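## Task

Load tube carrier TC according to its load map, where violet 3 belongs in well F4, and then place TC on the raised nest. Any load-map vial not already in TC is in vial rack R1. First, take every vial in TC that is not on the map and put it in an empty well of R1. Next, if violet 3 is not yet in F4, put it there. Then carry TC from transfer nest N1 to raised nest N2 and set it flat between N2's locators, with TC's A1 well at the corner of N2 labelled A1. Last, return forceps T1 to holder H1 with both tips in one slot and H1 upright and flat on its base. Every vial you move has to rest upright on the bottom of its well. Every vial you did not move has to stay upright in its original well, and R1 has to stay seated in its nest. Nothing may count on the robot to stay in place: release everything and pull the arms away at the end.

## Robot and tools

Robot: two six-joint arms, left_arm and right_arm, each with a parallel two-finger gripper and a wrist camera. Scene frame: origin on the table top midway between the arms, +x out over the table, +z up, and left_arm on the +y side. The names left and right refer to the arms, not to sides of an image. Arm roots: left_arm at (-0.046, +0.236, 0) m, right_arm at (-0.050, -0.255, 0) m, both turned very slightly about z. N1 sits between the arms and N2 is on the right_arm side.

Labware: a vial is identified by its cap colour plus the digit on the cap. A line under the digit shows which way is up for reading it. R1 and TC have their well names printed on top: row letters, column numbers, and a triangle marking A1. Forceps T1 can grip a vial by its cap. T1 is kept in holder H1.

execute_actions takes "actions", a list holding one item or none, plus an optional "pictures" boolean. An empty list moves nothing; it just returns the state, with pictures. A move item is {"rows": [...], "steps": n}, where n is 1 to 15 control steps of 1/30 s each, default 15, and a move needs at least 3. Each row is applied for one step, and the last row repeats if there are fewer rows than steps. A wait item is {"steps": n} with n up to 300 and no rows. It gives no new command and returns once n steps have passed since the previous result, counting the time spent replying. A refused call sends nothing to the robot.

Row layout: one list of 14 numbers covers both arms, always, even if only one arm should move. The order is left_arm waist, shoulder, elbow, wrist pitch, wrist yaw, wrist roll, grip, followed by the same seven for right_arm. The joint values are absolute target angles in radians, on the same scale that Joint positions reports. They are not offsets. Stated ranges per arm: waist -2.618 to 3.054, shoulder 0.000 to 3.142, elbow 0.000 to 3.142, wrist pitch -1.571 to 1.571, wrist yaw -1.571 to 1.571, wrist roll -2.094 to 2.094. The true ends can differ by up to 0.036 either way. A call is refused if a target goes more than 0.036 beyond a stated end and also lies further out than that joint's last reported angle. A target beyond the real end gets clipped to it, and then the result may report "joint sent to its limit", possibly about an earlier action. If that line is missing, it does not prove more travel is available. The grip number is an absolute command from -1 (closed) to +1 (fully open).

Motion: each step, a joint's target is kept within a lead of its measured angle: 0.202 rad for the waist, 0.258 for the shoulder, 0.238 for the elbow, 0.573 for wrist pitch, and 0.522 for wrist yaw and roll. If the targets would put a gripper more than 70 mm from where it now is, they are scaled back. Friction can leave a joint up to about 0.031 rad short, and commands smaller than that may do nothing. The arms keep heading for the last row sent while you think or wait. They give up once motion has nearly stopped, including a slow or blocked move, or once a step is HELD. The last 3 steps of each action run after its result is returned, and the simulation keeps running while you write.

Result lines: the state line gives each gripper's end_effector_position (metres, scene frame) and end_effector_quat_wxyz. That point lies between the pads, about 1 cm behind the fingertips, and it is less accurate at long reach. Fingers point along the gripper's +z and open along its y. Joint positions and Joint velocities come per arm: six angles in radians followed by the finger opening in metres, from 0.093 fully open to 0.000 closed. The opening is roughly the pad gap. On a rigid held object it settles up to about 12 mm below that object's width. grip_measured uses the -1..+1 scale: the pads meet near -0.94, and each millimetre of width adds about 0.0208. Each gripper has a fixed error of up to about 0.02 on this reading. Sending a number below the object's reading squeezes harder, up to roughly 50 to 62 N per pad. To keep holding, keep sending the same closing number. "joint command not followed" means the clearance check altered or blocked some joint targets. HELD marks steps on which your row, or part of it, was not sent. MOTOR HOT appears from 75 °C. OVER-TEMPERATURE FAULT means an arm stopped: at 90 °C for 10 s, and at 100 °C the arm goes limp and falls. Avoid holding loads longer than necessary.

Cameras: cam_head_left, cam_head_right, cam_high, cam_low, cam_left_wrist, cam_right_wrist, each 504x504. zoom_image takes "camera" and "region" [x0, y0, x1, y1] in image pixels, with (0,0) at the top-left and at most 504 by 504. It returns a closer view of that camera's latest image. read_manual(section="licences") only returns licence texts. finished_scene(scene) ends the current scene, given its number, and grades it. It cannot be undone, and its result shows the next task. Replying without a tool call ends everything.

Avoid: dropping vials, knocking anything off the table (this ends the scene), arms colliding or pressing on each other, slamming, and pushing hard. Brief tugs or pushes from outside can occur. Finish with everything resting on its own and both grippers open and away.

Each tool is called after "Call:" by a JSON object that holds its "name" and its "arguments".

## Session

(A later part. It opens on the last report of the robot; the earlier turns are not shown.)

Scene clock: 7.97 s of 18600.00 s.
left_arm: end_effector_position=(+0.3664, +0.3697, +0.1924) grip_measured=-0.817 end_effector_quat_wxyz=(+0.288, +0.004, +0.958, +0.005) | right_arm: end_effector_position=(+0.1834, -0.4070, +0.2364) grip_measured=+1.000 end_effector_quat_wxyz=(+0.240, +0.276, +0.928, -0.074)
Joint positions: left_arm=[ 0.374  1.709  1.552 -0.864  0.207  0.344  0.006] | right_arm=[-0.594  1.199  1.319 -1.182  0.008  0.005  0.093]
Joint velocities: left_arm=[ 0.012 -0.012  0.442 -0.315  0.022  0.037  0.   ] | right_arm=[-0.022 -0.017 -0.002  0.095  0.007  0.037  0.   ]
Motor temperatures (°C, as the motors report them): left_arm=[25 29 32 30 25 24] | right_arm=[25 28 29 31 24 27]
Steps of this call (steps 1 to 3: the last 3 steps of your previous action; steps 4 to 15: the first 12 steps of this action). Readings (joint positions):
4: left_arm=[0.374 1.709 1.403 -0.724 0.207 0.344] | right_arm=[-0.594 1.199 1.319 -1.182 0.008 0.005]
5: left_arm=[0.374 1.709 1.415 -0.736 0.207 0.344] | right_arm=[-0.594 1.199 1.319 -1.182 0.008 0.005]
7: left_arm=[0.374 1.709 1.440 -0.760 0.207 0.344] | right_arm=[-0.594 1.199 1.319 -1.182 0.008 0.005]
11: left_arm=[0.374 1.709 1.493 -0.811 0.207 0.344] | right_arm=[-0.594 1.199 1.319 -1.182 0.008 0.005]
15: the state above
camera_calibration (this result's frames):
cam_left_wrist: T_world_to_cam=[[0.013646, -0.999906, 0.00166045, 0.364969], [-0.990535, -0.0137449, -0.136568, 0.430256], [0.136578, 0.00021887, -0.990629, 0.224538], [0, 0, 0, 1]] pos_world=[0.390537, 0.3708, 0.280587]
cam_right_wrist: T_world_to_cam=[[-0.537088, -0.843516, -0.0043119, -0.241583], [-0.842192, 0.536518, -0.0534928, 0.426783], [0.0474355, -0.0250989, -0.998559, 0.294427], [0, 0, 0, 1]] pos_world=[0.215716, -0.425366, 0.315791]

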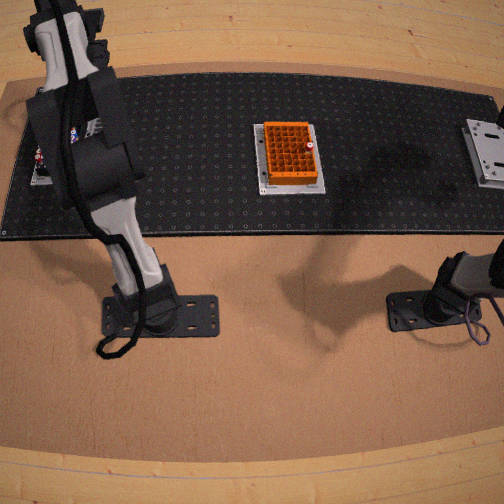

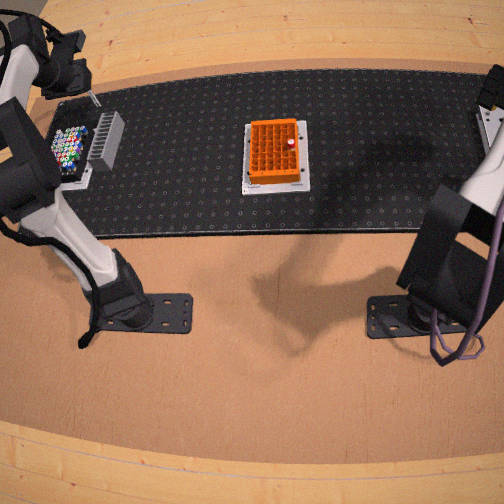

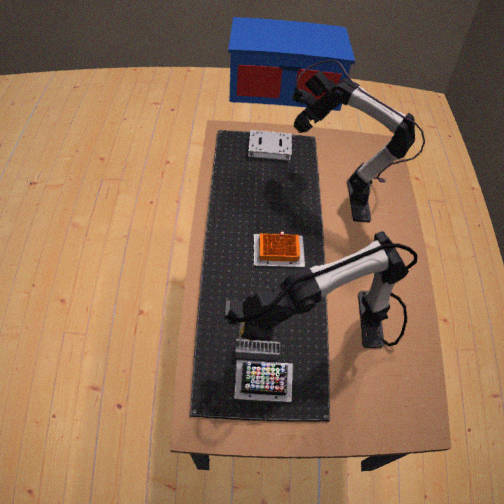

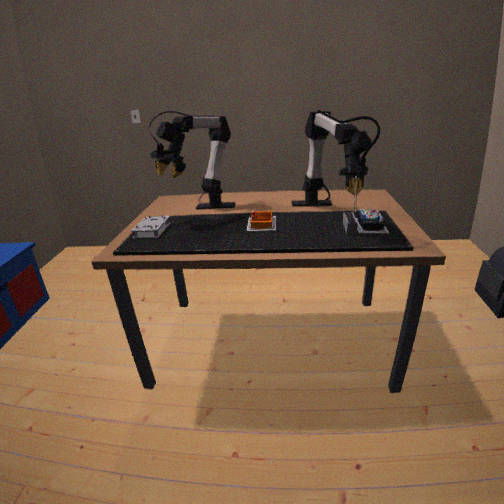

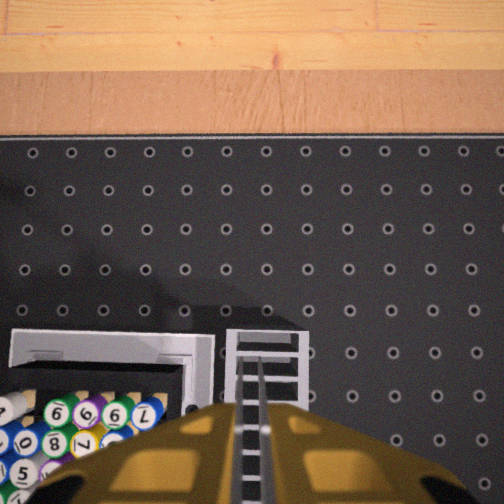

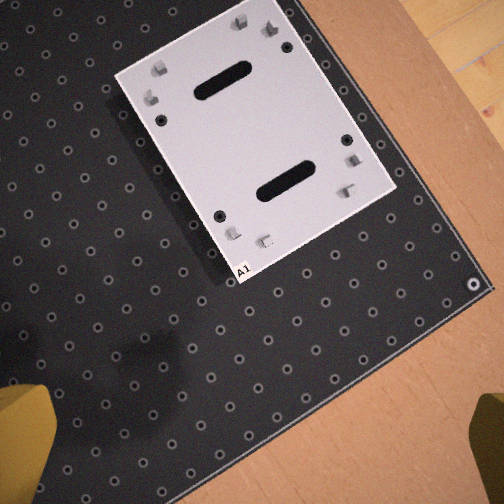

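Call:
{"name": "execute_actions", "arguments": {"actions": [{"rows":[[0.33,1.67,1.56,-0.9,0.19,0.32,-0.8,-0.6,1.2,1.3,-1.2,0,0,1],[0.29,1.655,1.54,-0.88,0.17,0.29,-0.8,-0.6,1.2,1.3,-1.2,0,0,1],[0.24,1.64,1.52,-0.865,0.15,0.26,-0.8,-0.6,1.2,1.3,-1.2,0,0,1],[0.19,1.625,1.50,-0.85,0.13,0.23,-0.8,-0.6,1.2,1.3,-1.2,0,0,1],[0.14,1.61,1.48,-0.835,0.11,0.2,-0.8,-0.6,1.2,1.3,-1.2,0,0,1],[0.09,1.595,1.46,-0.82,0.09,0.17,-0.8,-0.6,1.2,1.3,-1.2,0,0,1],[0.04,1.58,1.44,-0.805,0.07,0.14,-0.8,-0.6,1.2,1.3,-1.2,0,0,1],[-0.01,1.565,1.42,-0.79,0.05,0.11,-0.8,-0.6,1.2,1.3,-1.2,0,0,1],[-0.06,1.55,1.40,-0.775,0.03,0.08,-0.8,-0.6,1.2,1.3,-1.2,0,0,1],[-0.11,1.54,1.38,-0.76,0.01,0.05,-0.8,-0.6,1.2,1.3,-1.2,0,0,1],[-0.16,1.53,1.36,-0.745,-0.01,0.02,-0.8,-0.6,1.2,1.3,-1.2,0,0,1],[-0.21,1.52,1.34,-0.73,-0.01,-0.005,-0.8,-0.6,1.2,1.3,-1.2,0,0,1],[-0.26,1.51,1.32,-0.715,-0.01,-0.005,-0.8,-0.6,1.2,1.3,-1.2,0,0,1],[-0.31,1.50,1.30,-0.70,-0.01,-0.005,-0.8,-0.6,1.2,1.3,-1.2,0,0,1],[-0.36,1.49,1.285,-0.685,-0.01,-0.005,-0.8,-0.6,1.2,1.3,-1.2,0,0,1]],"steps":15}]}}

Call:
{"name": "execute_actions", "arguments": {"actions": [{"rows":[[-0.41,1.485,1.27,-0.67,-0.01,-0.005,-0.8,-0.6,1.2,1.3,-1.2,0,0,1],[-0.46,1.48,1.26,-0.66,-0.01,-0.005,-0.8,-0.6,1.2,1.3,-1.2,0,0,1],[-0.51,1.48,1.254,-0.655,-0.01,-0.005,-0.8,-0.6,1.2,1.3,-1.2,0,0,1],[-0.56,1.48,1.254,-0.655,-0.01,-0.005,-0.8,-0.6,1.2,1.3,-1.2,0,0,1],[-0.61,1.48,1.254,-0.655,-0.01,-0.005,-0.8,-0.6,1.2,1.3,-1.2,0,0,1],[-0.65,1.48,1.254,-0.655,-0.01,-0.005,-0.8,-0.6,1.2,1.3,-1.2,0,0,1],[-0.69,1.48,1.254,-0.655,-0.01,-0.005,-0.8,-0.6,1.2,1.3,-1.2,0,0,1],[-0.72,1.48,1.254,-0.655,-0.01,-0.005,-0.8,-0.6,1.2,1.3,-1.2,0,0,1],[-0.745,1.48,1.254,-0.655,-0.01,-0.005,-0.8,-0.6,1.2,1.3,-1.2,0,0,1],[-0.76,1.48,1.254,-0.655,-0.01,-0.005,-0.8,-0.6,1.2,1.3,-1.2,0,0,1],[-0.77,1.48,1.254,-0.655,-0.01,-0.005,-0.745,-0.6,1.2,1.3,-1.2,0,0,1]],"steps":15}]}}

Call:
{"name": "execute_actions", "arguments": {"actions": [{"steps":10}], "pictures": true}}

Scene clock: 9.03 s of 18600.00 s.
left_arm: end_effector_position=(+0.3562, +0.1836, +0.1916) grip_measured=-0.803 end_effector_quat_wxyz=(+0.291, +0.112, +0.950, -0.027) | right_arm: end_effector_position=(+0.1834, -0.4070, +0.2364) grip_measured=+1.000 end_effector_quat_wxyz=(+0.240, +0.276, +0.928, -0.074)
Joint positions: left_arm=[-0.124  1.568  1.388 -0.802  0.06   0.114  0.007] | right_arm=[-0.594  1.199  1.319 -1.182  0.008  0.005  0.093]
Joint velocities: left_arm=[-1.399 -0.398 -0.559  0.359 -0.432 -0.784  0.   ] | right_arm=[-0.007 -0.012 -0.017 -0.066  0.037 -0.051  0.   ]
Motor temperatures (°C, as the motors report them): left_arm=[25 30 33 30 25 24] | right_arm=[25 28 29 31 24 27]
Steps of this call (steps 1 to 3: the last 3 steps of your previous action; steps 4 to 20: the robot went on to your last target; steps 21 to 32: the first 12 steps of this action). Readings (joint positions):
21: left_arm=[0.371 1.704 1.582 -0.914 0.204 0.341] | right_arm=[-0.594 1.199 1.319 -1.182 0.008 0.005]
22: left_arm=[0.362 1.701 1.576 -0.909 0.196 0.333] | right_arm=[-0.594 1.199 1.319 -1.182 0.008 0.005]
24: left_arm=[0.308 1.682 1.546 -0.893 0.169 0.304] | right_arm=[-0.594 1.199 1.319 -1.182 0.008 0.005]
28: left_arm=[0.094 1.626 1.466 -0.853 0.116 0.218] | right_arm=[-0.594 1.199 1.319 -1.182 0.008 0.005]
32: the state above

Scene clock: 9.53 s of 18600.00 s.
left_arm: end_effector_position=(+0.2496, -0.0364, +0.1818) grip_measured=-0.753 end_effector_quat_wxyz=(+0.294, +0.346, +0.883, -0.116) | right_arm: end_effector_position=(+0.1834, -0.4070, +0.2364) grip_measured=+1.000 end_effector_quat_wxyz=(+0.240, +0.276, +0.928, -0.074)
Joint positions: left_arm=[-0.761  1.511  1.266 -0.683  0.005  0.005  0.009] | right_arm=[-0.594  1.199  1.319 -1.182  0.008  0.005  0.093]
Joint velocities: left_arm=[-0.369 -0.017 -0.022  0.037  0.051  0.037  0.01 ] | right_arm=[-0.017  0.007 -0.002 -0.007  0.022 -0.037  0.   ]
Motor temperatures (°C, as the motors report them): left_arm=[25 30 33 30 25 24] | right_arm=[25 28 29 31 24 27]
Steps of this call (steps 1 to 3: the last 3 steps of your previous action; steps 4 to 15: the first 12 steps of this action). Readings (joint positions):
4: left_arm=[-0.316 1.525 1.313 -0.747 0.023 0.046] | right_arm=[-0.594 1.199 1.319 -1.182 0.008 0.005]
5: left_arm=[-0.365 1.518 1.297 -0.734 0.018 0.037] | right_arm=[-0.594 1.199 1.319 -1.182 0.008 0.005]
7: left_arm=[-0.465 1.511 1.275 -0.715 0.011 0.023] | right_arm=[-0.594 1.199 1.319 -1.182 0.008 0.005]
11: left_arm=[-0.653 1.511 1.266 -0.693 0.005 0.010] | right_arm=[-0.594 1.199 1.319 -1.182 0.008 0.005]
15: the state above

Scene clock: 9.87 s of 18600.00 s.
left_arm: end_effector_position=(+0.2479, -0.0386, +0.1821) grip_measured=-0.748 end_effector_quat_wxyz=(+0.295, +0.348, +0.882, -0.116) | right_arm: end_effector_position=(+0.1834, -0.4070, +0.2364) grip_measured=+1.000 end_effector_quat_wxyz=(+0.240, +0.276, +0.928, -0.074)
Joint positions: left_arm=[-0.771  1.511  1.266 -0.681  0.     0.     0.009] | right_arm=[-0.594  1.199  1.319 -1.182  0.008  0.005  0.093]
Joint velocities: left_arm=[-0.012  0.007 -0.002 -0.037 -0.081 -0.037 -0.001] | right_arm=[ 0.012  0.002  0.002 -0.022 -0.007  0.037  0.   ]
Motor temperatures (°C, as the motors report them): left_arm=[25 30 33 30 25 24] | right_arm=[25 28 29 31 24 27]
Kept back: nothing.
Steps of this call (steps 1 to 3: the last 3 steps of your previous action; steps 4 to 10: the robot went on to your last target). Readings (joint positions):
1: left_arm=[-0.769 1.511 1.266 -0.682 0.005 0.004] | right_arm=[-0.594 1.199 1.319 -1.182 0.008 0.005]
2: left_arm=[-0.771 1.511 1.266 -0.682 0.005 0.004] | right_arm=[-0.594 1.199 1.319 -1.182 0.008 0.005]
4: left_arm=[-0.771 1.511 1.266 -0.681 0.002 0.002] | right_arm=[-0.594 1.199 1.319 -1.182 0.008 0.005]
8: left_arm=[-0.771 1.511 1.266 -0.681 0.000 0.001] | right_arm=[-0.594 1.199 1.319 -1.182 0.008 0.005]
10: the state above
camera_calibration (this result's frames):
cam_left_wrist: T_world_to_cam=[[-0.668484, -0.743595, 0.0139783, 0.135106], [-0.730991, 0.653457, -0.196586, 0.27825], [0.137046, -0.141633, -0.980387, 0.223157], [0, 0, 0, 1]] pos_world=[0.263132, -0.0497538, 0.271591]
cam_right_wrist: T_world_to_cam=[[-0.536807, -0.843695, -0.0041265, -0.241751], [-0.842376, 0.536229, -0.0534889, 0.426698], [0.0473411, -0.0252372, -0.99856, 0.294388], [0, 0, 0, 1]] pos_world=[0.21573, -0.425343, 0.31579]

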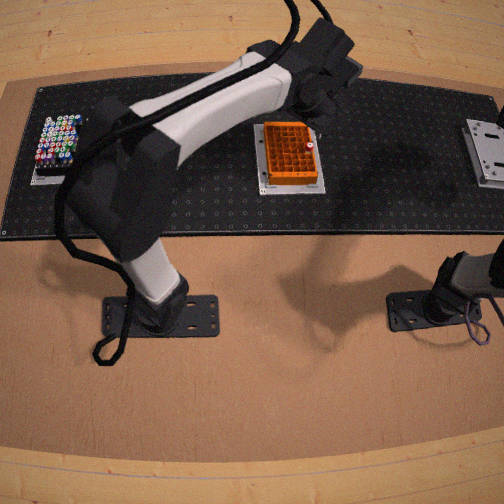

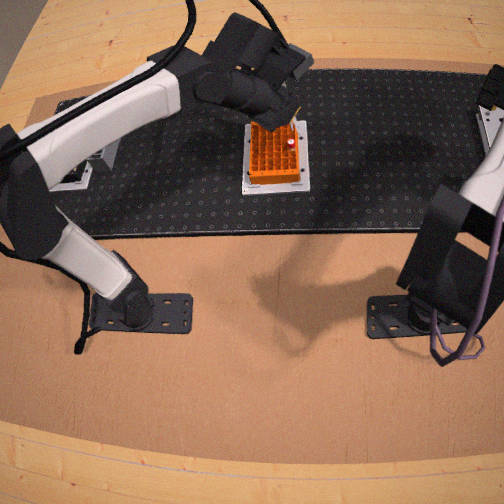

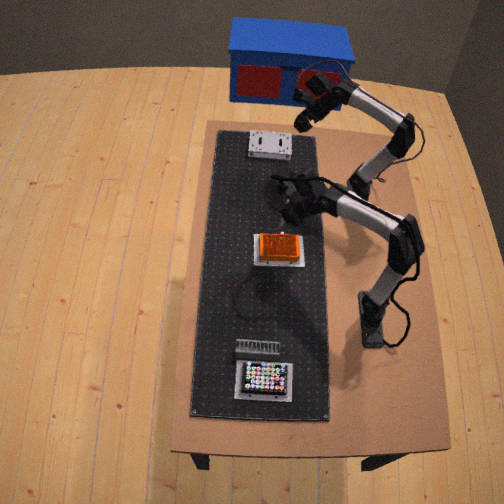

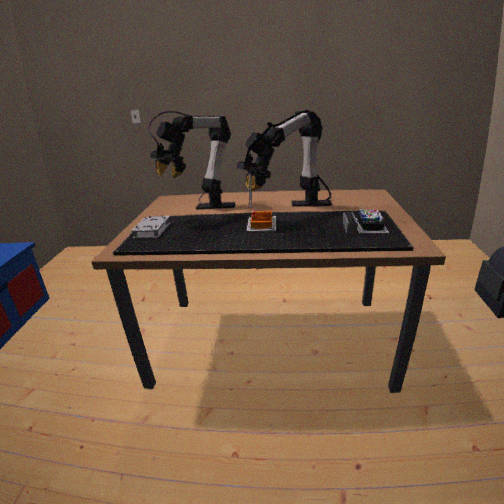

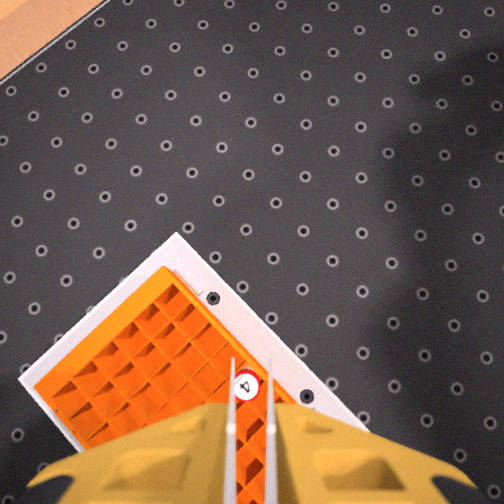

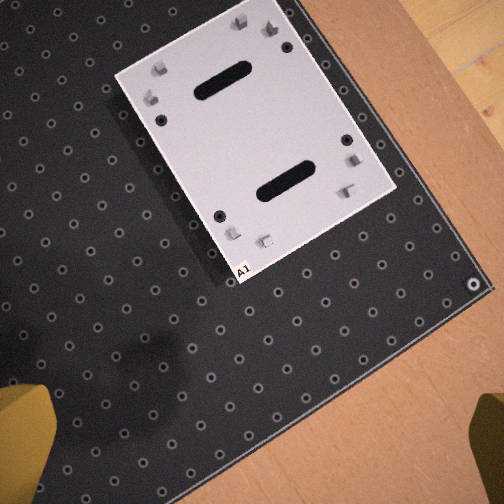

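Call:
{"name": "execute_actions", "arguments": {"actions": [{"rows":[[-0.755,1.475,1.245,-0.66,-0.01,-0.005,-0.745,-0.6,1.2,1.3,-1.2,0,0,1],[-0.755,1.47,1.235,-0.66,-0.01,-0.005,-0.745,-0.6,1.2,1.3,-1.2,0,0,1],[-0.755,1.465,1.225,-0.66,-0.01,-0.005,-0.745,-0.6,1.2,1.3,-1.2,0,0,1],[-0.755,1.463,1.216,-0.66,-0.01,-0.005,-0.745,-0.6,1.2,1.3,-1.2,0,0,1]],"steps":15}], "pictures": true}}

Call:
{"name": "zoom_image", "arguments": {"camera": "cam_left_wrist", "region": [190,300,310,420]}}

Scene clock: 10.43 s of 18600.00 s.
left_arm: end_effector_position=(+0.2422, -0.0331, +0.1762) grip_measured=-0.748 end_effector_quat_wxyz=(+0.290, +0.348, +0.884, -0.114) | right_arm: end_effector_position=(+0.1834, -0.4070, +0.2364) grip_measured=+1.000 end_effector_quat_wxyz=(+0.240, +0.276, +0.928, -0.074)
Joint positions: left_arm=[-0.771  1.489  1.228 -0.676 -0.001 -0.     0.009] | right_arm=[-0.594  1.199  1.319 -1.182  0.008  0.005  0.093]
Joint velocities: left_arm=[-0.017 -0.007 -0.007 -0.037 -0.037 -0.037 -0.001] | right_arm=[-0.012  0.007 -0.002 -0.022 -0.022  0.007  0.   ]
Motor temperatures (°C, as the motors report them): left_arm=[25 30 33 30 25 24] | right_arm=[25 28 29 31 24 27]
Steps of this call (steps 1 to 5: the robot went on to your last target; steps 6 to 17: the first 12 steps of this action). Readings (joint positions):
6: left_arm=[-0.771 1.511 1.266 -0.681 -0.001 -0.000] | right_arm=[-0.594 1.199 1.319 -1.182 0.008 0.005]
7: left_arm=[-0.771 1.509 1.263 -0.678 -0.001 -0.000] | right_arm=[-0.594 1.199 1.319 -1.182 0.008 0.005]
9: left_arm=[-0.771 1.498 1.247 -0.676 -0.001 -0.000] | right_arm=[-0.594 1.199 1.319 -1.182 0.008 0.005]
13: left_arm=[-0.771 1.489 1.229 -0.676 -0.001 -0.000] | right_arm=[-0.594 1.199 1.319 -1.182 0.008 0.005]
17: the state above
camera_calibration (this result's frames):
cam_left_wrist: T_world_to_cam=[[-0.667649, -0.744361, 0.0130896, 0.135453], [-0.733042, 0.654224, -0.186119, 0.267974], [0.129976, -0.133857, -0.98244, 0.221268], [0, 0, 0, 1]] pos_world=[0.258112, -0.0448706, 0.265485]
cam_right_wrist: T_world_to_cam=[[-0.536807, -0.843695, -0.0041265, -0.241751], [-0.842376, 0.536229, -0.0534889, 0.426698], [0.0473411, -0.0252372, -0.99856, 0.294388], [0, 0, 0, 1]] pos_world=[0.21573, -0.425343, 0.31579]

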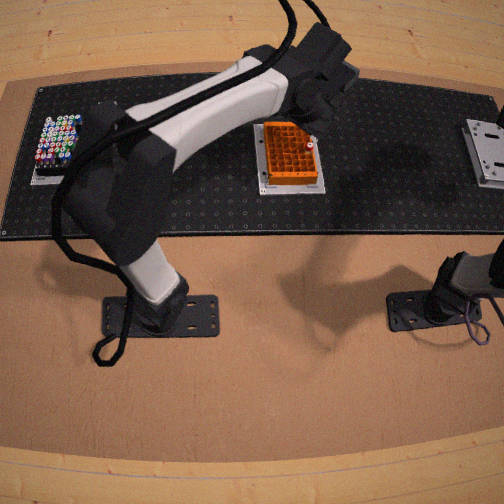

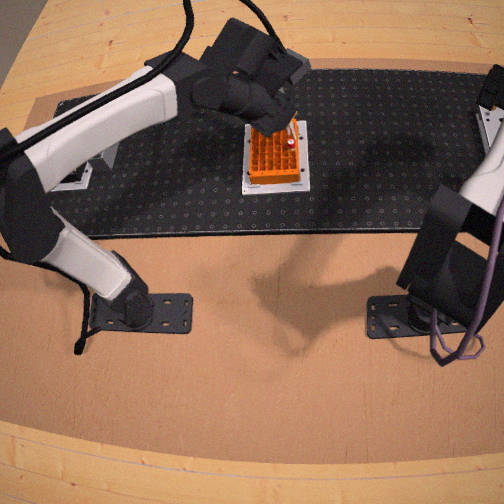

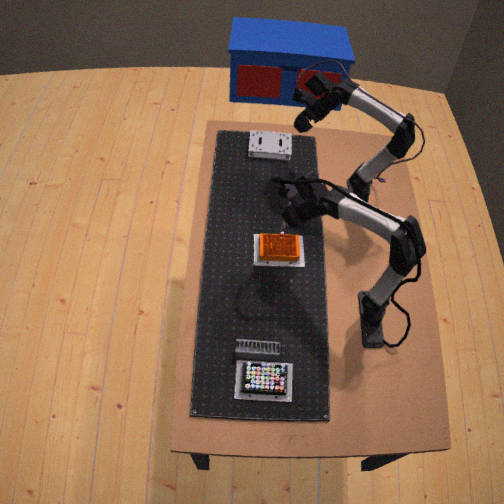

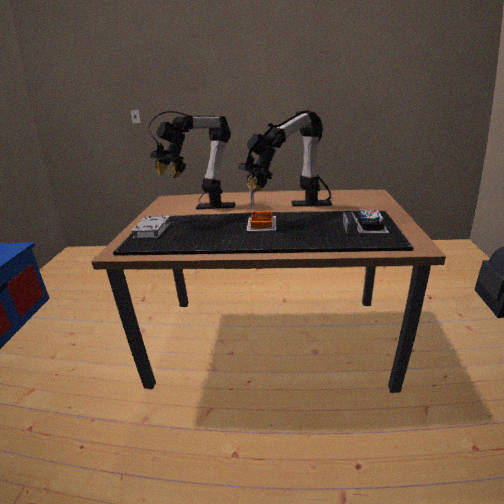

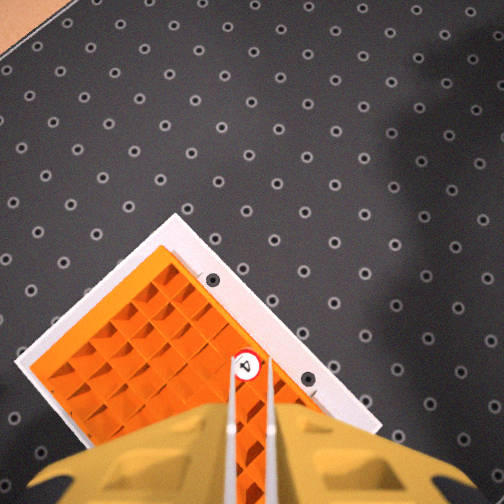

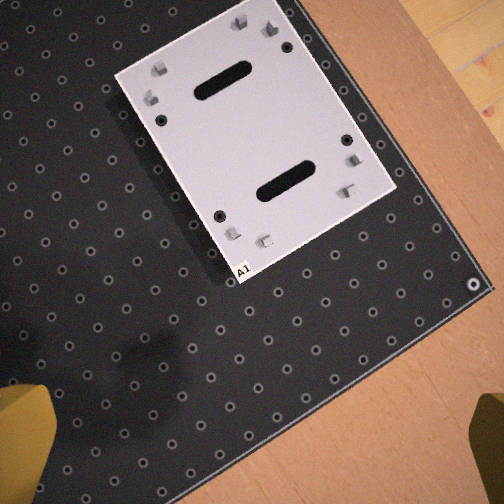

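Region (190, 300, 310, 420) of cam_left_wrist's 504x504 image, scaled by 4.200, with more detail than that image has.

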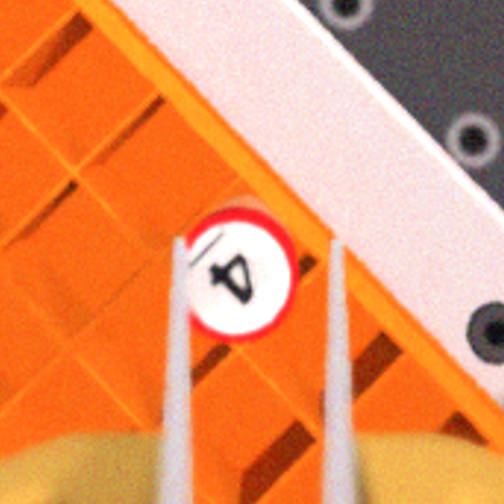

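Call:
{"name": "execute_actions", "arguments": {"actions": [{"rows":[[-0.77,1.49,1.22,-0.665,-0.022,-0.005,-0.745,-0.6,1.2,1.3,-1.2,0,0,1],[-0.77,1.49,1.22,-0.665,-0.022,-0.005,-0.745,-0.6,1.2,1.3,-1.2,0,0,1],[-0.77,1.50,1.22,-0.665,-0.022,-0.005,-0.745,-0.6,1.2,1.3,-1.2,0,0,1],[-0.77,1.507,1.22,-0.665,-0.022,-0.005,-0.745,-0.6,1.2,1.3,-1.2,0,0,1],[-0.77,1.513,1.22,-0.665,-0.022,-0.005,-0.745,-0.6,1.2,1.3,-1.2,0,0,1],[-0.77,1.519,1.22,-0.665,-0.022,-0.005,-0.745,-0.6,1.2,1.3,-1.2,0,0,1],[-0.77,1.525,1.22,-0.665,-0.022,-0.005,-0.745,-0.6,1.2,1.3,-1.2,0,0,1],[-0.77,1.531,1.22,-0.665,-0.022,-0.005,-0.745,-0.6,1.2,1.3,-1.2,0,0,1],[-0.77,1.537,1.22,-0.665,-0.022,-0.005,-0.745,-0.6,1.2,1.3,-1.2,0,0,1],[-0.77,1.543,1.22,-0.665,-0.022,-0.005,-0.745,-0.6,1.2,1.3,-1.2,0,0,1],[-0.77,1.549,1.22,-0.665,-0.022,-0.005,-0.745,-0.6,1.2,1.3,-1.2,0,0,1],[-0.77,1.555,1.22,-0.665,-0.022,-0.005,-0.745,-0.6,1.2,1.3,-1.2,0,0,1],[-0.77,1.56,1.22,-0.665,-0.022,-0.005,-0.745,-0.6,1.2,1.3,-1.2,0,0,1]],"steps":15}]}}

Call:
{"name": "execute_actions", "arguments": {"actions": [{"steps":8}], "pictures": true}}

Call:
{"name": "zoom_image", "arguments": {"camera": "cam_left_wrist", "region": [190,300,310,420]}}

Call:
{"name": "zoom_image", "arguments": {"camera": "cam_head_right", "region": [260,110,320,170]}}

Scene clock: 11.17 s of 18600.00 s.
left_arm: end_effector_position=(+0.2450, -0.0331, +0.1623) grip_measured=-0.748 end_effector_quat_wxyz=(+0.276, +0.348, +0.890, -0.102) | right_arm: end_effector_position=(+0.1834, -0.4070, +0.2364) grip_measured=+1.000 end_effector_quat_wxyz=(+0.240, +0.276, +0.928, -0.074)
Joint positions: left_arm=[-0.771  1.526  1.228 -0.676 -0.012 -0.     0.009] | right_arm=[-0.594  1.199  1.319 -1.182  0.008  0.005  0.093]
Joint velocities: left_arm=[-0.017  0.222 -0.012 -0.022  0.022 -0.007  0.001] | right_arm=[ 0.002  0.002 -0.002 -0.066 -0.007  0.051  0.   ]
Motor temperatures (°C, as the motors report them): left_arm=[25 30 33 30 25 24] | right_arm=[25 28 29 31 24 27]
Steps of this call (steps 1 to 3: the last 3 steps of your previous action; steps 4 to 10: the robot went on to your last target; steps 11 to 22: the first 12 steps of this action). Readings (joint positions):
11: left_arm=[-0.771 1.489 1.228 -0.676 -0.003 -0.000] | right_arm=[-0.594 1.199 1.319 -1.182 0.008 0.005]
12: left_arm=[-0.771 1.489 1.228 -0.676 -0.005 -0.000] | right_arm=[-0.594 1.199 1.319 -1.182 0.008 0.005]
14: left_arm=[-0.771 1.489 1.228 -0.676 -0.008 -0.000] | right_arm=[-0.594 1.199 1.319 -1.182 0.008 0.005]
18: left_arm=[-0.771 1.497 1.228 -0.676 -0.011 -0.000] | right_arm=[-0.594 1.199 1.319 -1.182 0.008 0.005]
22: the state above

Scene clock: 11.43 s of 18600.00 s.
left_arm: end_effector_position=(+0.2458, -0.0338, +0.1537) grip_measured=-0.748 end_effector_quat_wxyz=(+0.266, +0.350, +0.893, -0.098) | right_arm: end_effector_position=(+0.1834, -0.4070, +0.2364) grip_measured=+1.000 end_effector_quat_wxyz=(+0.240, +0.276, +0.928, -0.074)
Joint positions: left_arm=[-0.771  1.549  1.228 -0.676 -0.013 -0.     0.009] | right_arm=[-0.594  1.199  1.319 -1.182  0.008  0.005  0.093]
Joint velocities: left_arm=[-0.017  0.017 -0.012 -0.007 -0.007 -0.007  0.001] | right_arm=[-0.012 -0.002 -0.002 -0.081 -0.022 -0.022  0.   ]
Motor temperatures (°C, as the motors report them): left_arm=[25 30 33 30 25 24] | right_arm=[25 28 29 31 24 27]
Kept back: nothing.
Steps of this call (steps 1 to 3: the last 3 steps of your previous action; steps 4 to 8: the robot went on to your last target). Readings (joint positions):
1: left_arm=[-0.771 1.533 1.228 -0.676 -0.012 -0.000] | right_arm=[-0.594 1.199 1.319 -1.182 0.008 0.005]
2: left_arm=[-0.771 1.540 1.228 -0.676 -0.013 -0.000] | right_arm=[-0.594 1.199 1.319 -1.182 0.008 0.005]
4: left_arm=[-0.771 1.548 1.228 -0.676 -0.013 -0.000] | right_arm=[-0.594 1.199 1.319 -1.182 0.008 0.005]
8: the state above
camera_calibration (this result's frames):
cam_left_wrist: T_world_to_cam=[[-0.662264, -0.749267, 0.00252262, 0.13775], [-0.743394, 0.656644, -0.127216, 0.260421], [0.0936623, -0.0861259, -0.991872, 0.210596], [0, 0, 0, 1]] pos_world=[0.265097, -0.0496545, 0.241667]
cam_right_wrist: T_world_to_cam=[[-0.536807, -0.843695, -0.0041265, -0.241751], [-0.842376, 0.536229, -0.0534889, 0.426698], [0.0473411, -0.0252372, -0.99856, 0.294388], [0, 0, 0, 1]] pos_world=[0.21573, -0.425343, 0.31579]

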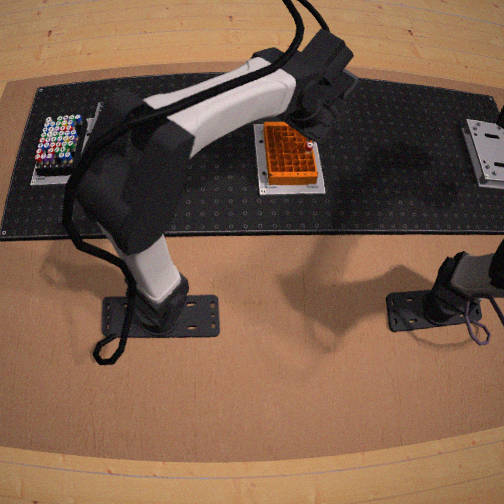

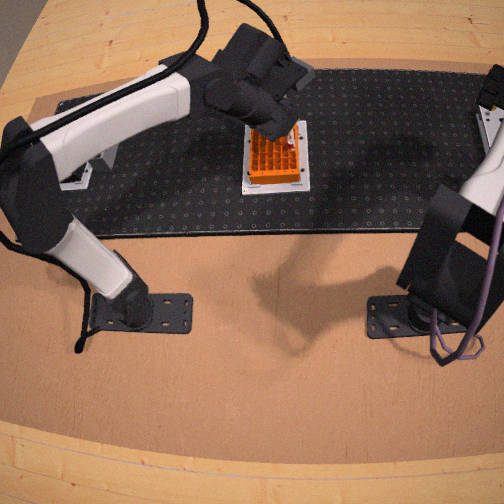

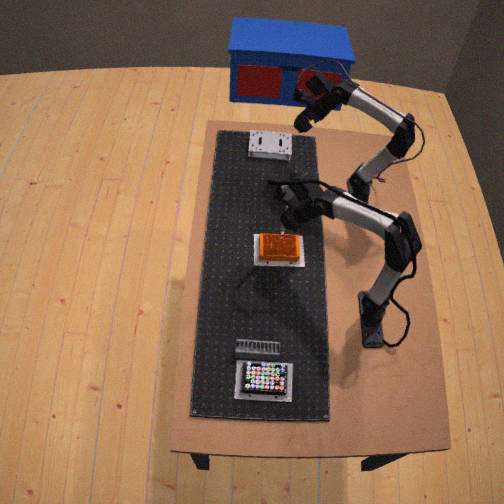

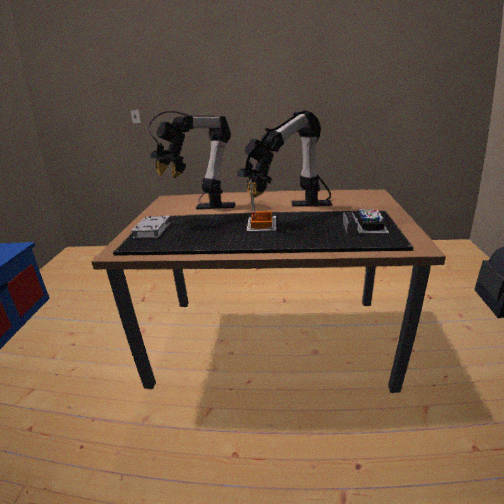

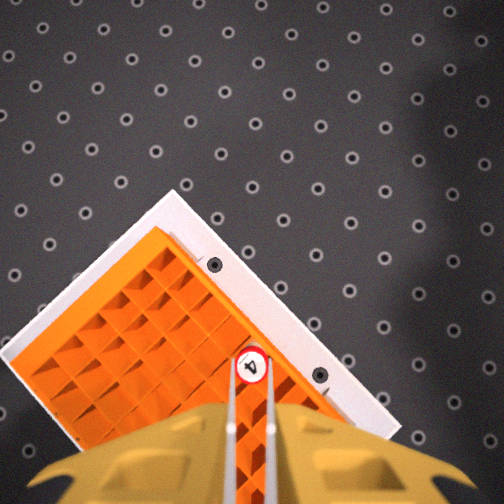

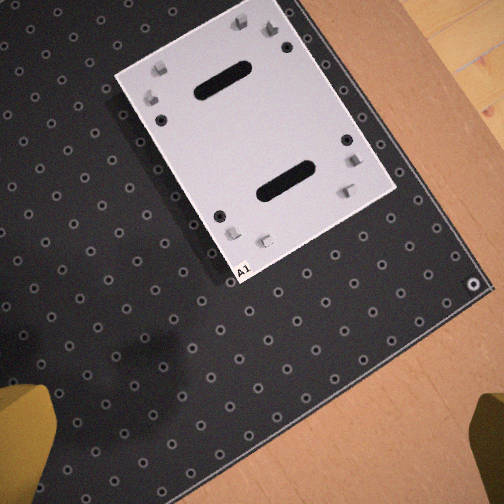

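Region (190, 300, 310, 420) of cam_left_wrist's 504x504 image, scaled by 4.200, with more detail than that image has.

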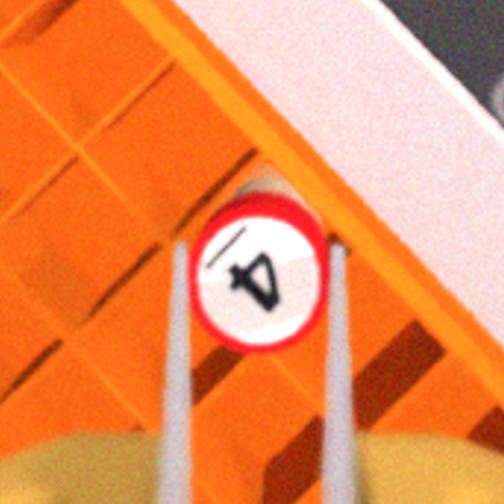

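Region (260, 110, 320, 170) of cam_head_right's 504x504 image, scaled by 8.400, with more detail than that image has.

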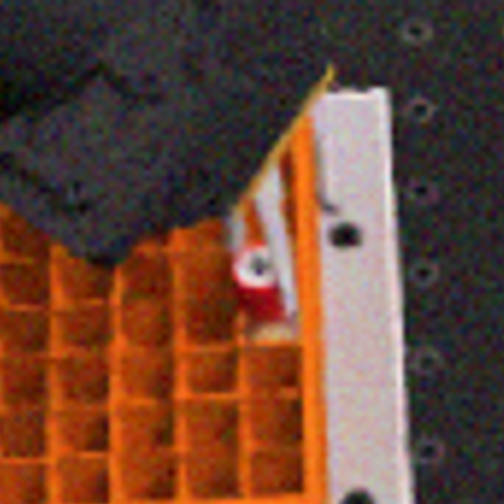

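Call:
{"name": "execute_actions", "arguments": {"actions": [{"rows":[[-0.77,1.56,1.22,-0.665,-0.022,-0.005,-0.79,-0.6,1.2,1.3,-1.2,0,0,1],[-0.77,1.56,1.22,-0.665,-0.022,-0.005,-0.83,-0.6,1.2,1.3,-1.2,0,0,1],[-0.77,1.56,1.22,-0.665,-0.022,-0.005,-0.86,-0.6,1.2,1.3,-1.2,0,0,1],[-0.77,1.56,1.22,-0.665,-0.022,-0.005,-0.86,-0.6,1.2,1.3,-1.2,0,0,1],[-0.77,1.56,1.22,-0.665,-0.022,-0.005,-0.86,-0.6,1.2,1.3,-1.2,0,0,1],[-0.77,1.56,1.22,-0.665,-0.022,-0.005,-0.86,-0.6,1.2,1.3,-1.2,0,0,1],[-0.77,1.525,1.22,-0.665,-0.022,-0.005,-0.86,-0.6,1.2,1.3,-1.2,0,0,1],[-0.77,1.518,1.22,-0.665,-0.022,-0.005,-0.86,-0.6,1.2,1.3,-1.2,0,0,1],[-0.77,1.511,1.22,-0.665,-0.022,-0.005,-0.86,-0.6,1.2,1.3,-1.2,0,0,1],[-0.77,1.504,1.22,-0.665,-0.022,-0.005,-0.86,-0.6,1.2,1.3,-1.2,0,0,1],[-0.77,1.497,1.22,-0.665,-0.022,-0.005,-0.86,-0.6,1.2,1.3,-1.2,0,0,1],[-0.77,1.49,1.22,-0.665,-0.022,-0.005,-0.86,-0.6,1.2,1.3,-1.2,0,0,1],[-0.77,1.483,1.22,-0.665,-0.022,-0.005,-0.86,-0.6,1.2,1.3,-1.2,0,0,1],[-0.77,1.476,1.22,-0.665,-0.022,-0.005,-0.86,-0.6,1.2,1.3,-1.2,0,0,1],[-0.77,1.469,1.22,-0.665,-0.022,-0.005,-0.86,-0.6,1.2,1.3,-1.2,0,0,1]],"steps":15}]}}

Call:
{"name": "execute_actions", "arguments": {"actions": [{"rows":[[-0.77,1.46,1.22,-0.665,-0.022,-0.005,-0.86,-0.6,1.2,1.3,-1.2,0,0,1],[-0.77,1.45,1.22,-0.665,-0.022,-0.005,-0.86,-0.6,1.2,1.3,-1.2,0,0,1],[-0.77,1.44,1.22,-0.665,-0.022,-0.005,-0.86,-0.6,1.2,1.3,-1.2,0,0,1],[-0.77,1.43,1.22,-0.665,-0.022,-0.005,-0.86,-0.6,1.2,1.3,-1.2,0,0,1],[-0.77,1.42,1.22,-0.665,-0.022,-0.005,-0.86,-0.6,1.2,1.3,-1.2,0,0,1],[-0.76,1.41,1.23,-0.665,-0.022,-0.005,-0.86,-0.6,1.2,1.3,-1.2,0,0,1],[-0.74,1.40,1.24,-0.665,-0.022,-0.005,-0.86,-0.6,1.2,1.3,-1.2,0,0,1],[-0.71,1.39,1.25,-0.665,-0.022,-0.005,-0.86,-0.6,1.2,1.3,-1.2,0,0,1],[-0.67,1.38,1.26,-0.665,-0.022,-0.005,-0.86,-0.6,1.2,1.3,-1.2,0,0,1],[-0.625,1.375,1.27,-0.665,-0.022,-0.005,-0.86,-0.6,1.2,1.3,-1.2,0,0,1],[-0.575,1.375,1.27,-0.665,-0.022,-0.005,-0.86,-0.6,1.2,1.3,-1.2,0,0,1],[-0.525,1.375,1.27,-0.665,-0.022,-0.005,-0.86,-0.6,1.2,1.3,-1.2,0,0,1],[-0.475,1.375,1.27,-0.665,-0.022,-0.005,-0.86,-0.6,1.2,1.3,-1.2,0,0,1],[-0.425,1.375,1.27,-0.665,-0.022,-0.005,-0.86,-0.6,1.2,1.3,-1.2,0,0,1],[-0.375,1.375,1.27,-0.665,-0.022,-0.005,-0.86,-0.6,1.2,1.3,-1.2,0,0,1]],"steps":15}]}}

Call:
{"name": "execute_actions", "arguments": {"actions": [{"rows":[[-0.325,1.375,1.27,-0.665,-0.022,-0.005,-0.86,-0.6,1.2,1.3,-1.2,0,0,1],[-0.275,1.375,1.27,-0.665,-0.022,-0.005,-0.86,-0.6,1.2,1.3,-1.2,0,0,1],[-0.225,1.375,1.27,-0.665,-0.022,-0.005,-0.86,-0.6,1.2,1.3,-1.2,0,0,1],[-0.175,1.375,1.27,-0.665,-0.022,-0.005,-0.86,-0.6,1.2,1.3,-1.2,0,0,1],[-0.125,1.375,1.27,-0.665,-0.022,-0.005,-0.86,-0.6,1.2,1.3,-1.2,0,0,1],[-0.075,1.375,1.27,-0.665,-0.022,-0.005,-0.86,-0.6,1.2,1.3,-1.2,0,0,1],[-0.025,1.375,1.27,-0.665,-0.022,-0.005,-0.86,-0.6,1.2,1.3,-1.2,0,0,1],[0.025,1.375,1.27,-0.665,-0.022,-0.005,-0.86,-0.6,1.2,1.3,-1.2,0,0,1],[0.075,1.375,1.27,-0.665,-0.022,-0.005,-0.86,-0.6,1.2,1.3,-1.2,0,0,1],[0.125,1.375,1.27,-0.665,-0.022,-0.005,-0.86,-0.6,1.2,1.3,-1.2,0,0,1],[0.175,1.375,1.27,-0.665,-0.022,-0.005,-0.86,-0.6,1.2,1.3,-1.2,0,0,1],[0.225,1.375,1.27,-0.665,-0.022,-0.005,-0.86,-0.6,1.2,1.3,-1.2,0,0,1],[0.27,1.375,1.27,-0.665,-0.022,-0.005,-0.86,-0.6,1.2,1.3,-1.2,0,0,1],[0.31,1.375,1.27,-0.665,-0.022,-0.005,-0.86,-0.6,1.2,1.3,-1.2,0,0,1],[0.35,1.375,1.27,-0.665,-0.022,-0.005,-0.86,-0.6,1.2,1.3,-1.2,0,0,1]],"steps":15}]}}

Call:
{"name": "execute_actions", "arguments": {"actions": [{"rows":[[0.385,1.375,1.27,-0.665,-0.022,-0.005,-0.86,-0.6,1.2,1.3,-1.2,0,0,1],[0.41,1.375,1.27,-0.665,-0.022,-0.005,-0.86,-0.6,1.2,1.3,-1.2,0,0,1],[0.43,1.375,1.27,-0.665,-0.022,-0.005,-0.86,-0.6,1.2,1.3,-1.2,0,0,1],[0.445,1.375,1.27,-0.665,-0.022,-0.005,-0.86,-0.6,1.2,1.3,-1.2,0,0,1],[0.452,1.375,1.27,-0.665,-0.022,-0.005,-0.86,-0.6,1.2,1.3,-1.2,0,0,1]],"steps":15}], "pictures": true}}

Call:
{"name": "zoom_image", "arguments": {"camera": "cam_left_wrist", "region": [170,270,330,430]}}

Scene clock: 12.63 s of 18600.00 s.
left_arm: end_effector_position=(+0.2455, -0.0334, +0.1575) grip_measured=-0.849 end_effector_quat_wxyz=(+0.270, +0.349, +0.892, -0.100) | right_arm: end_effector_position=(+0.1834, -0.4070, +0.2364) grip_measured=+1.000 end_effector_quat_wxyz=(+0.240, +0.276, +0.928, -0.074)
Joint positions: left_arm=[-0.771  1.538  1.228 -0.676 -0.013 -0.001  0.004] | right_arm=[-0.594  1.199  1.319 -1.182  0.008  0.005  0.093]
Joint velocities: left_arm=[-0.002 -0.188  0.007  0.007  0.007  0.007 -0.001] | right_arm=[-0.007 -0.002 -0.007 -0.066 -0.022 -0.022  0.   ]
Motor temperatures (°C, as the motors report them): left_arm=[25 30 33 30 25 24] | right_arm=[25 28 30 31 24 27]
Steps of this call (steps 1 to 24: the robot went on to your last target; steps 25 to 36: the first 12 steps of this action). Readings (joint positions):
25: left_arm=[-0.771 1.549 1.228 -0.676 -0.013 -0.000] | right_arm=[-0.594 1.199 1.319 -1.182 0.008 0.005]
26: left_arm=[-0.771 1.549 1.228 -0.676 -0.013 -0.000] | right_arm=[-0.594 1.199 1.319 -1.182 0.008 0.005]
28: left_arm=[-0.771 1.549 1.228 -0.676 -0.013 -0.000] | right_arm=[-0.594 1.199 1.319 -1.182 0.008 0.005]
32: left_arm=[-0.771 1.549 1.228 -0.676 -0.013 -0.001] | right_arm=[-0.594 1.199 1.319 -1.182 0.008 0.005]
36: the state above

Scene clock: 13.13 s of 18600.00 s.
left_arm: end_effector_position=(+0.2735, +0.0119, +0.2148) grip_measured=-0.849 end_effector_quat_wxyz=(+0.344, +0.280, +0.890, -0.106) | right_arm: end_effector_position=(+0.1834, -0.4070, +0.2364) grip_measured=+1.000 end_effector_quat_wxyz=(+0.240, +0.276, +0.928, -0.074)
Joint positions: left_arm=[-0.634  1.403  1.245 -0.676 -0.008 -0.001  0.004] | right_arm=[-0.594  1.199  1.319 -1.182  0.008  0.005  0.093]
Joint velocities: left_arm=[ 1.394 -0.134  0.168 -0.022  0.081  0.037  0.001] | right_arm=[ 0.002  0.007 -0.002 -0.022 -0.022 -0.022  0.   ]
Motor temperatures (°C, as the motors report them): left_arm=[25 30 33 30 25 24] | right_arm=[25 28 30 31 24 27]
Steps of this call (steps 1 to 3: the last 3 steps of your previous action; steps 4 to 15: the first 12 steps of this action). Readings (joint positions):
4: left_arm=[-0.771 1.503 1.228 -0.676 -0.013 -0.001] | right_arm=[-0.594 1.199 1.319 -1.182 0.008 0.005]
5: left_arm=[-0.771 1.494 1.228 -0.676 -0.013 -0.001] | right_arm=[-0.594 1.199 1.319 -1.182 0.008 0.005]
7: left_arm=[-0.771 1.475 1.228 -0.676 -0.013 -0.001] | right_arm=[-0.594 1.199 1.319 -1.182 0.008 0.005]
11: left_arm=[-0.762 1.434 1.228 -0.676 -0.012 -0.001] | right_arm=[-0.594 1.199 1.319 -1.182 0.008 0.005]
15: the state above

Scene clock: 13.63 s of 18600.00 s.
left_arm: end_effector_position=(+0.3405, +0.2973, +0.2214) grip_measured=-0.849 end_effector_quat_wxyz=(+0.367, -0.074, +0.927, +0.036) | right_arm: end_effector_position=(+0.1834, -0.4070, +0.2364) grip_measured=+1.000 end_effector_quat_wxyz=(+0.240, +0.276, +0.928, -0.074)
Joint positions: left_arm=[ 0.13   1.397  1.254 -0.672 -0.019 -0.001  0.004] | right_arm=[-0.594  1.199  1.319 -1.182  0.008  0.005  0.093]
Joint velocities: left_arm=[ 1.404  0.007  0.007 -0.037 -0.037  0.037  0.001] | right_arm=[ 0.002  0.002 -0.007 -0.051  0.007 -0.007  0.   ]
Motor temperatures (°C, as the motors report them): left_arm=[25 31 33 31 25 24] | right_arm=[25 28 30 31 24 27]
Steps of this call (steps 1 to 3: the last 3 steps of your previous action; steps 4 to 15: the first 12 steps of this action). Readings (joint positions):
4: left_arm=[-0.421 1.397 1.254 -0.672 -0.013 -0.001] | right_arm=[-0.594 1.199 1.319 -1.182 0.008 0.005]
5: left_arm=[-0.369 1.397 1.254 -0.672 -0.014 -0.001] | right_arm=[-0.594 1.199 1.319 -1.182 0.008 0.005]
7: left_arm=[-0.269 1.397 1.254 -0.672 -0.016 -0.001] | right_arm=[-0.594 1.199 1.319 -1.182 0.008 0.005]
11: left_arm=[-0.070 1.397 1.254 -0.672 -0.018 -0.001] | right_arm=[-0.594 1.199 1.319 -1.182 0.008 0.005]
15: the state above

Scene clock: 14.13 s of 18600.00 s.
left_arm: end_effector_position=(+0.3011, +0.4163, +0.2214) grip_measured=-0.849 end_effector_quat_wxyz=(+0.356, -0.221, +0.903, +0.097) | right_arm: end_effector_position=(+0.1834, -0.4070, +0.2364) grip_measured=+1.000 end_effector_quat_wxyz=(+0.240, +0.276, +0.928, -0.074)
Joint positions: left_arm=[ 0.448  1.397  1.254 -0.672 -0.026 -0.002  0.004] | right_arm=[-0.594  1.199  1.319 -1.182  0.008  0.005  0.093]
Joint velocities: left_arm=[-0.002 -0.007 -0.007  0.007 -0.051 -0.037 -0.   ] | right_arm=[ 0.002  0.007 -0.007  0.022 -0.022  0.022  0.   ]
Motor temperatures (°C, as the motors report them): left_arm=[25 31 33 31 25 24] | right_arm=[25 28 30 31 24 27]
Steps of this call (steps 1 to 3: the last 3 steps of your previous action; steps 4 to 15: the first 12 steps of this action). Readings (joint positions):
4: left_arm=[0.314 1.397 1.254 -0.672 -0.022 -0.001] | right_arm=[-0.594 1.199 1.319 -1.182 0.008 0.005]
5: left_arm=[0.352 1.397 1.254 -0.672 -0.023 -0.002] | right_arm=[-0.594 1.199 1.319 -1.182 0.008 0.005]
7: left_arm=[0.410 1.397 1.254 -0.672 -0.025 -0.002] | right_arm=[-0.594 1.199 1.319 -1.182 0.008 0.005]
11: left_arm=[0.448 1.397 1.254 -0.672 -0.027 -0.002] | right_arm=[-0.594 1.199 1.319 -1.182 0.008 0.005]
15: the state above
camera_calibration (this result's frames):
cam_left_wrist: T_world_to_cam=[[0.483225, -0.875494, -0.00198112, 0.22008], [-0.834421, -0.459867, -0.30375, 0.545949], [0.265021, 0.148433, -0.95275, 0.153428], [0, 0, 0, 1]] pos_world=[0.308541, 0.420969, 0.312447]
cam_right_wrist: T_world_to_cam=[[-0.536807, -0.843695, -0.0041265, -0.241751], [-0.842376, 0.536229, -0.0534889, 0.426698], [0.0473411, -0.0252372, -0.99856, 0.294388], [0, 0, 0, 1]] pos_world=[0.21573, -0.425343, 0.31579]

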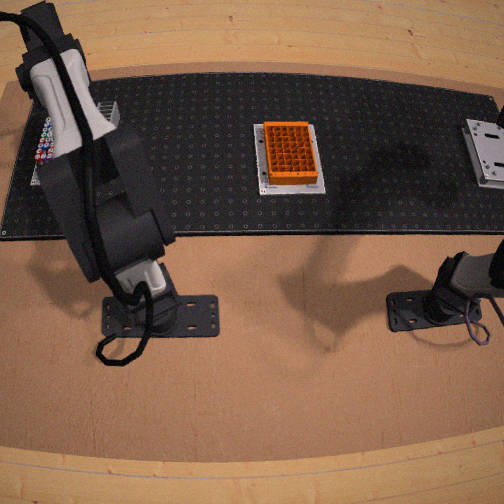

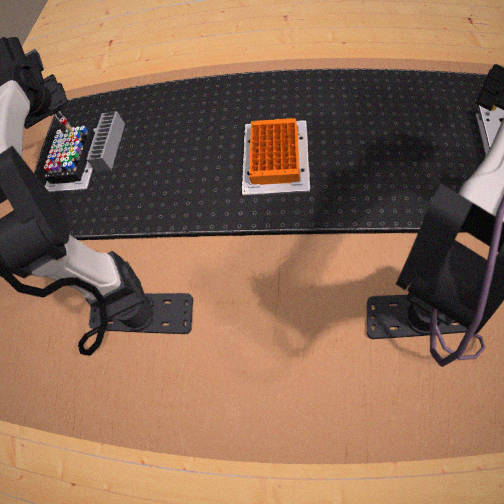

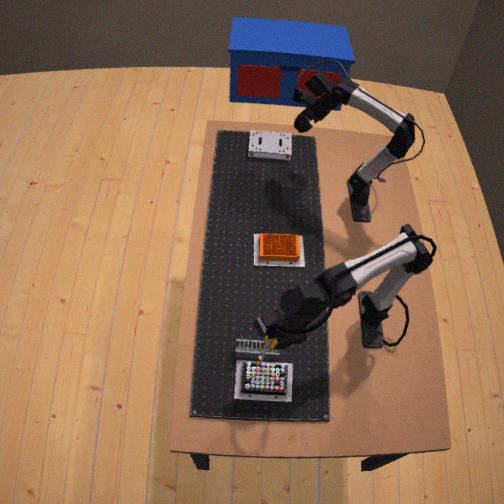

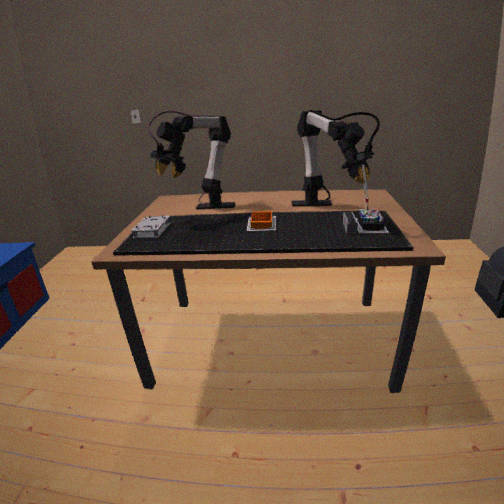

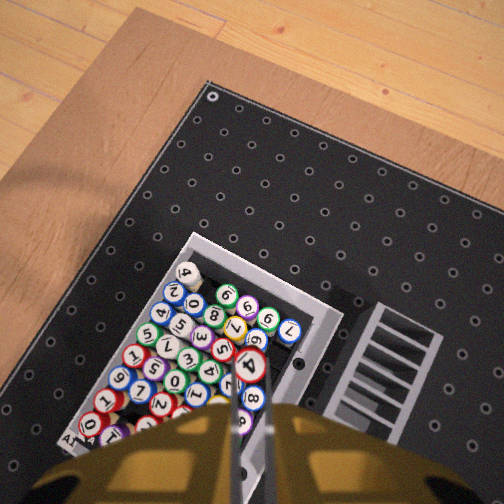

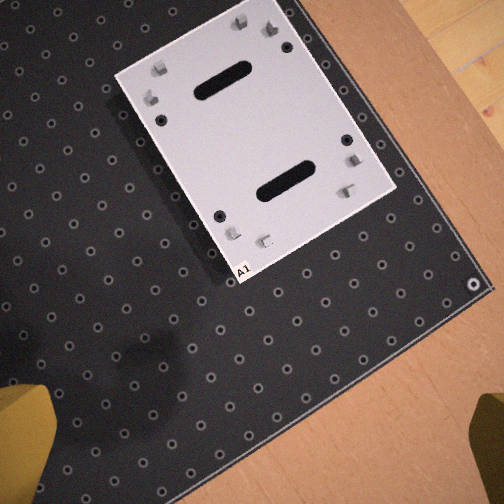

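Region (170, 270, 330, 430) of cam_left_wrist's 504x504 image, scaled by 3.150, with more detail than that image has.

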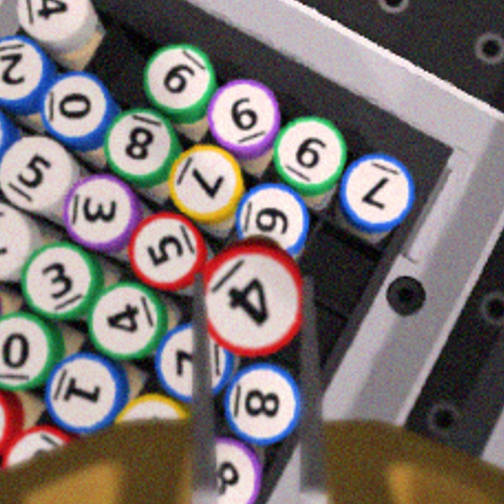

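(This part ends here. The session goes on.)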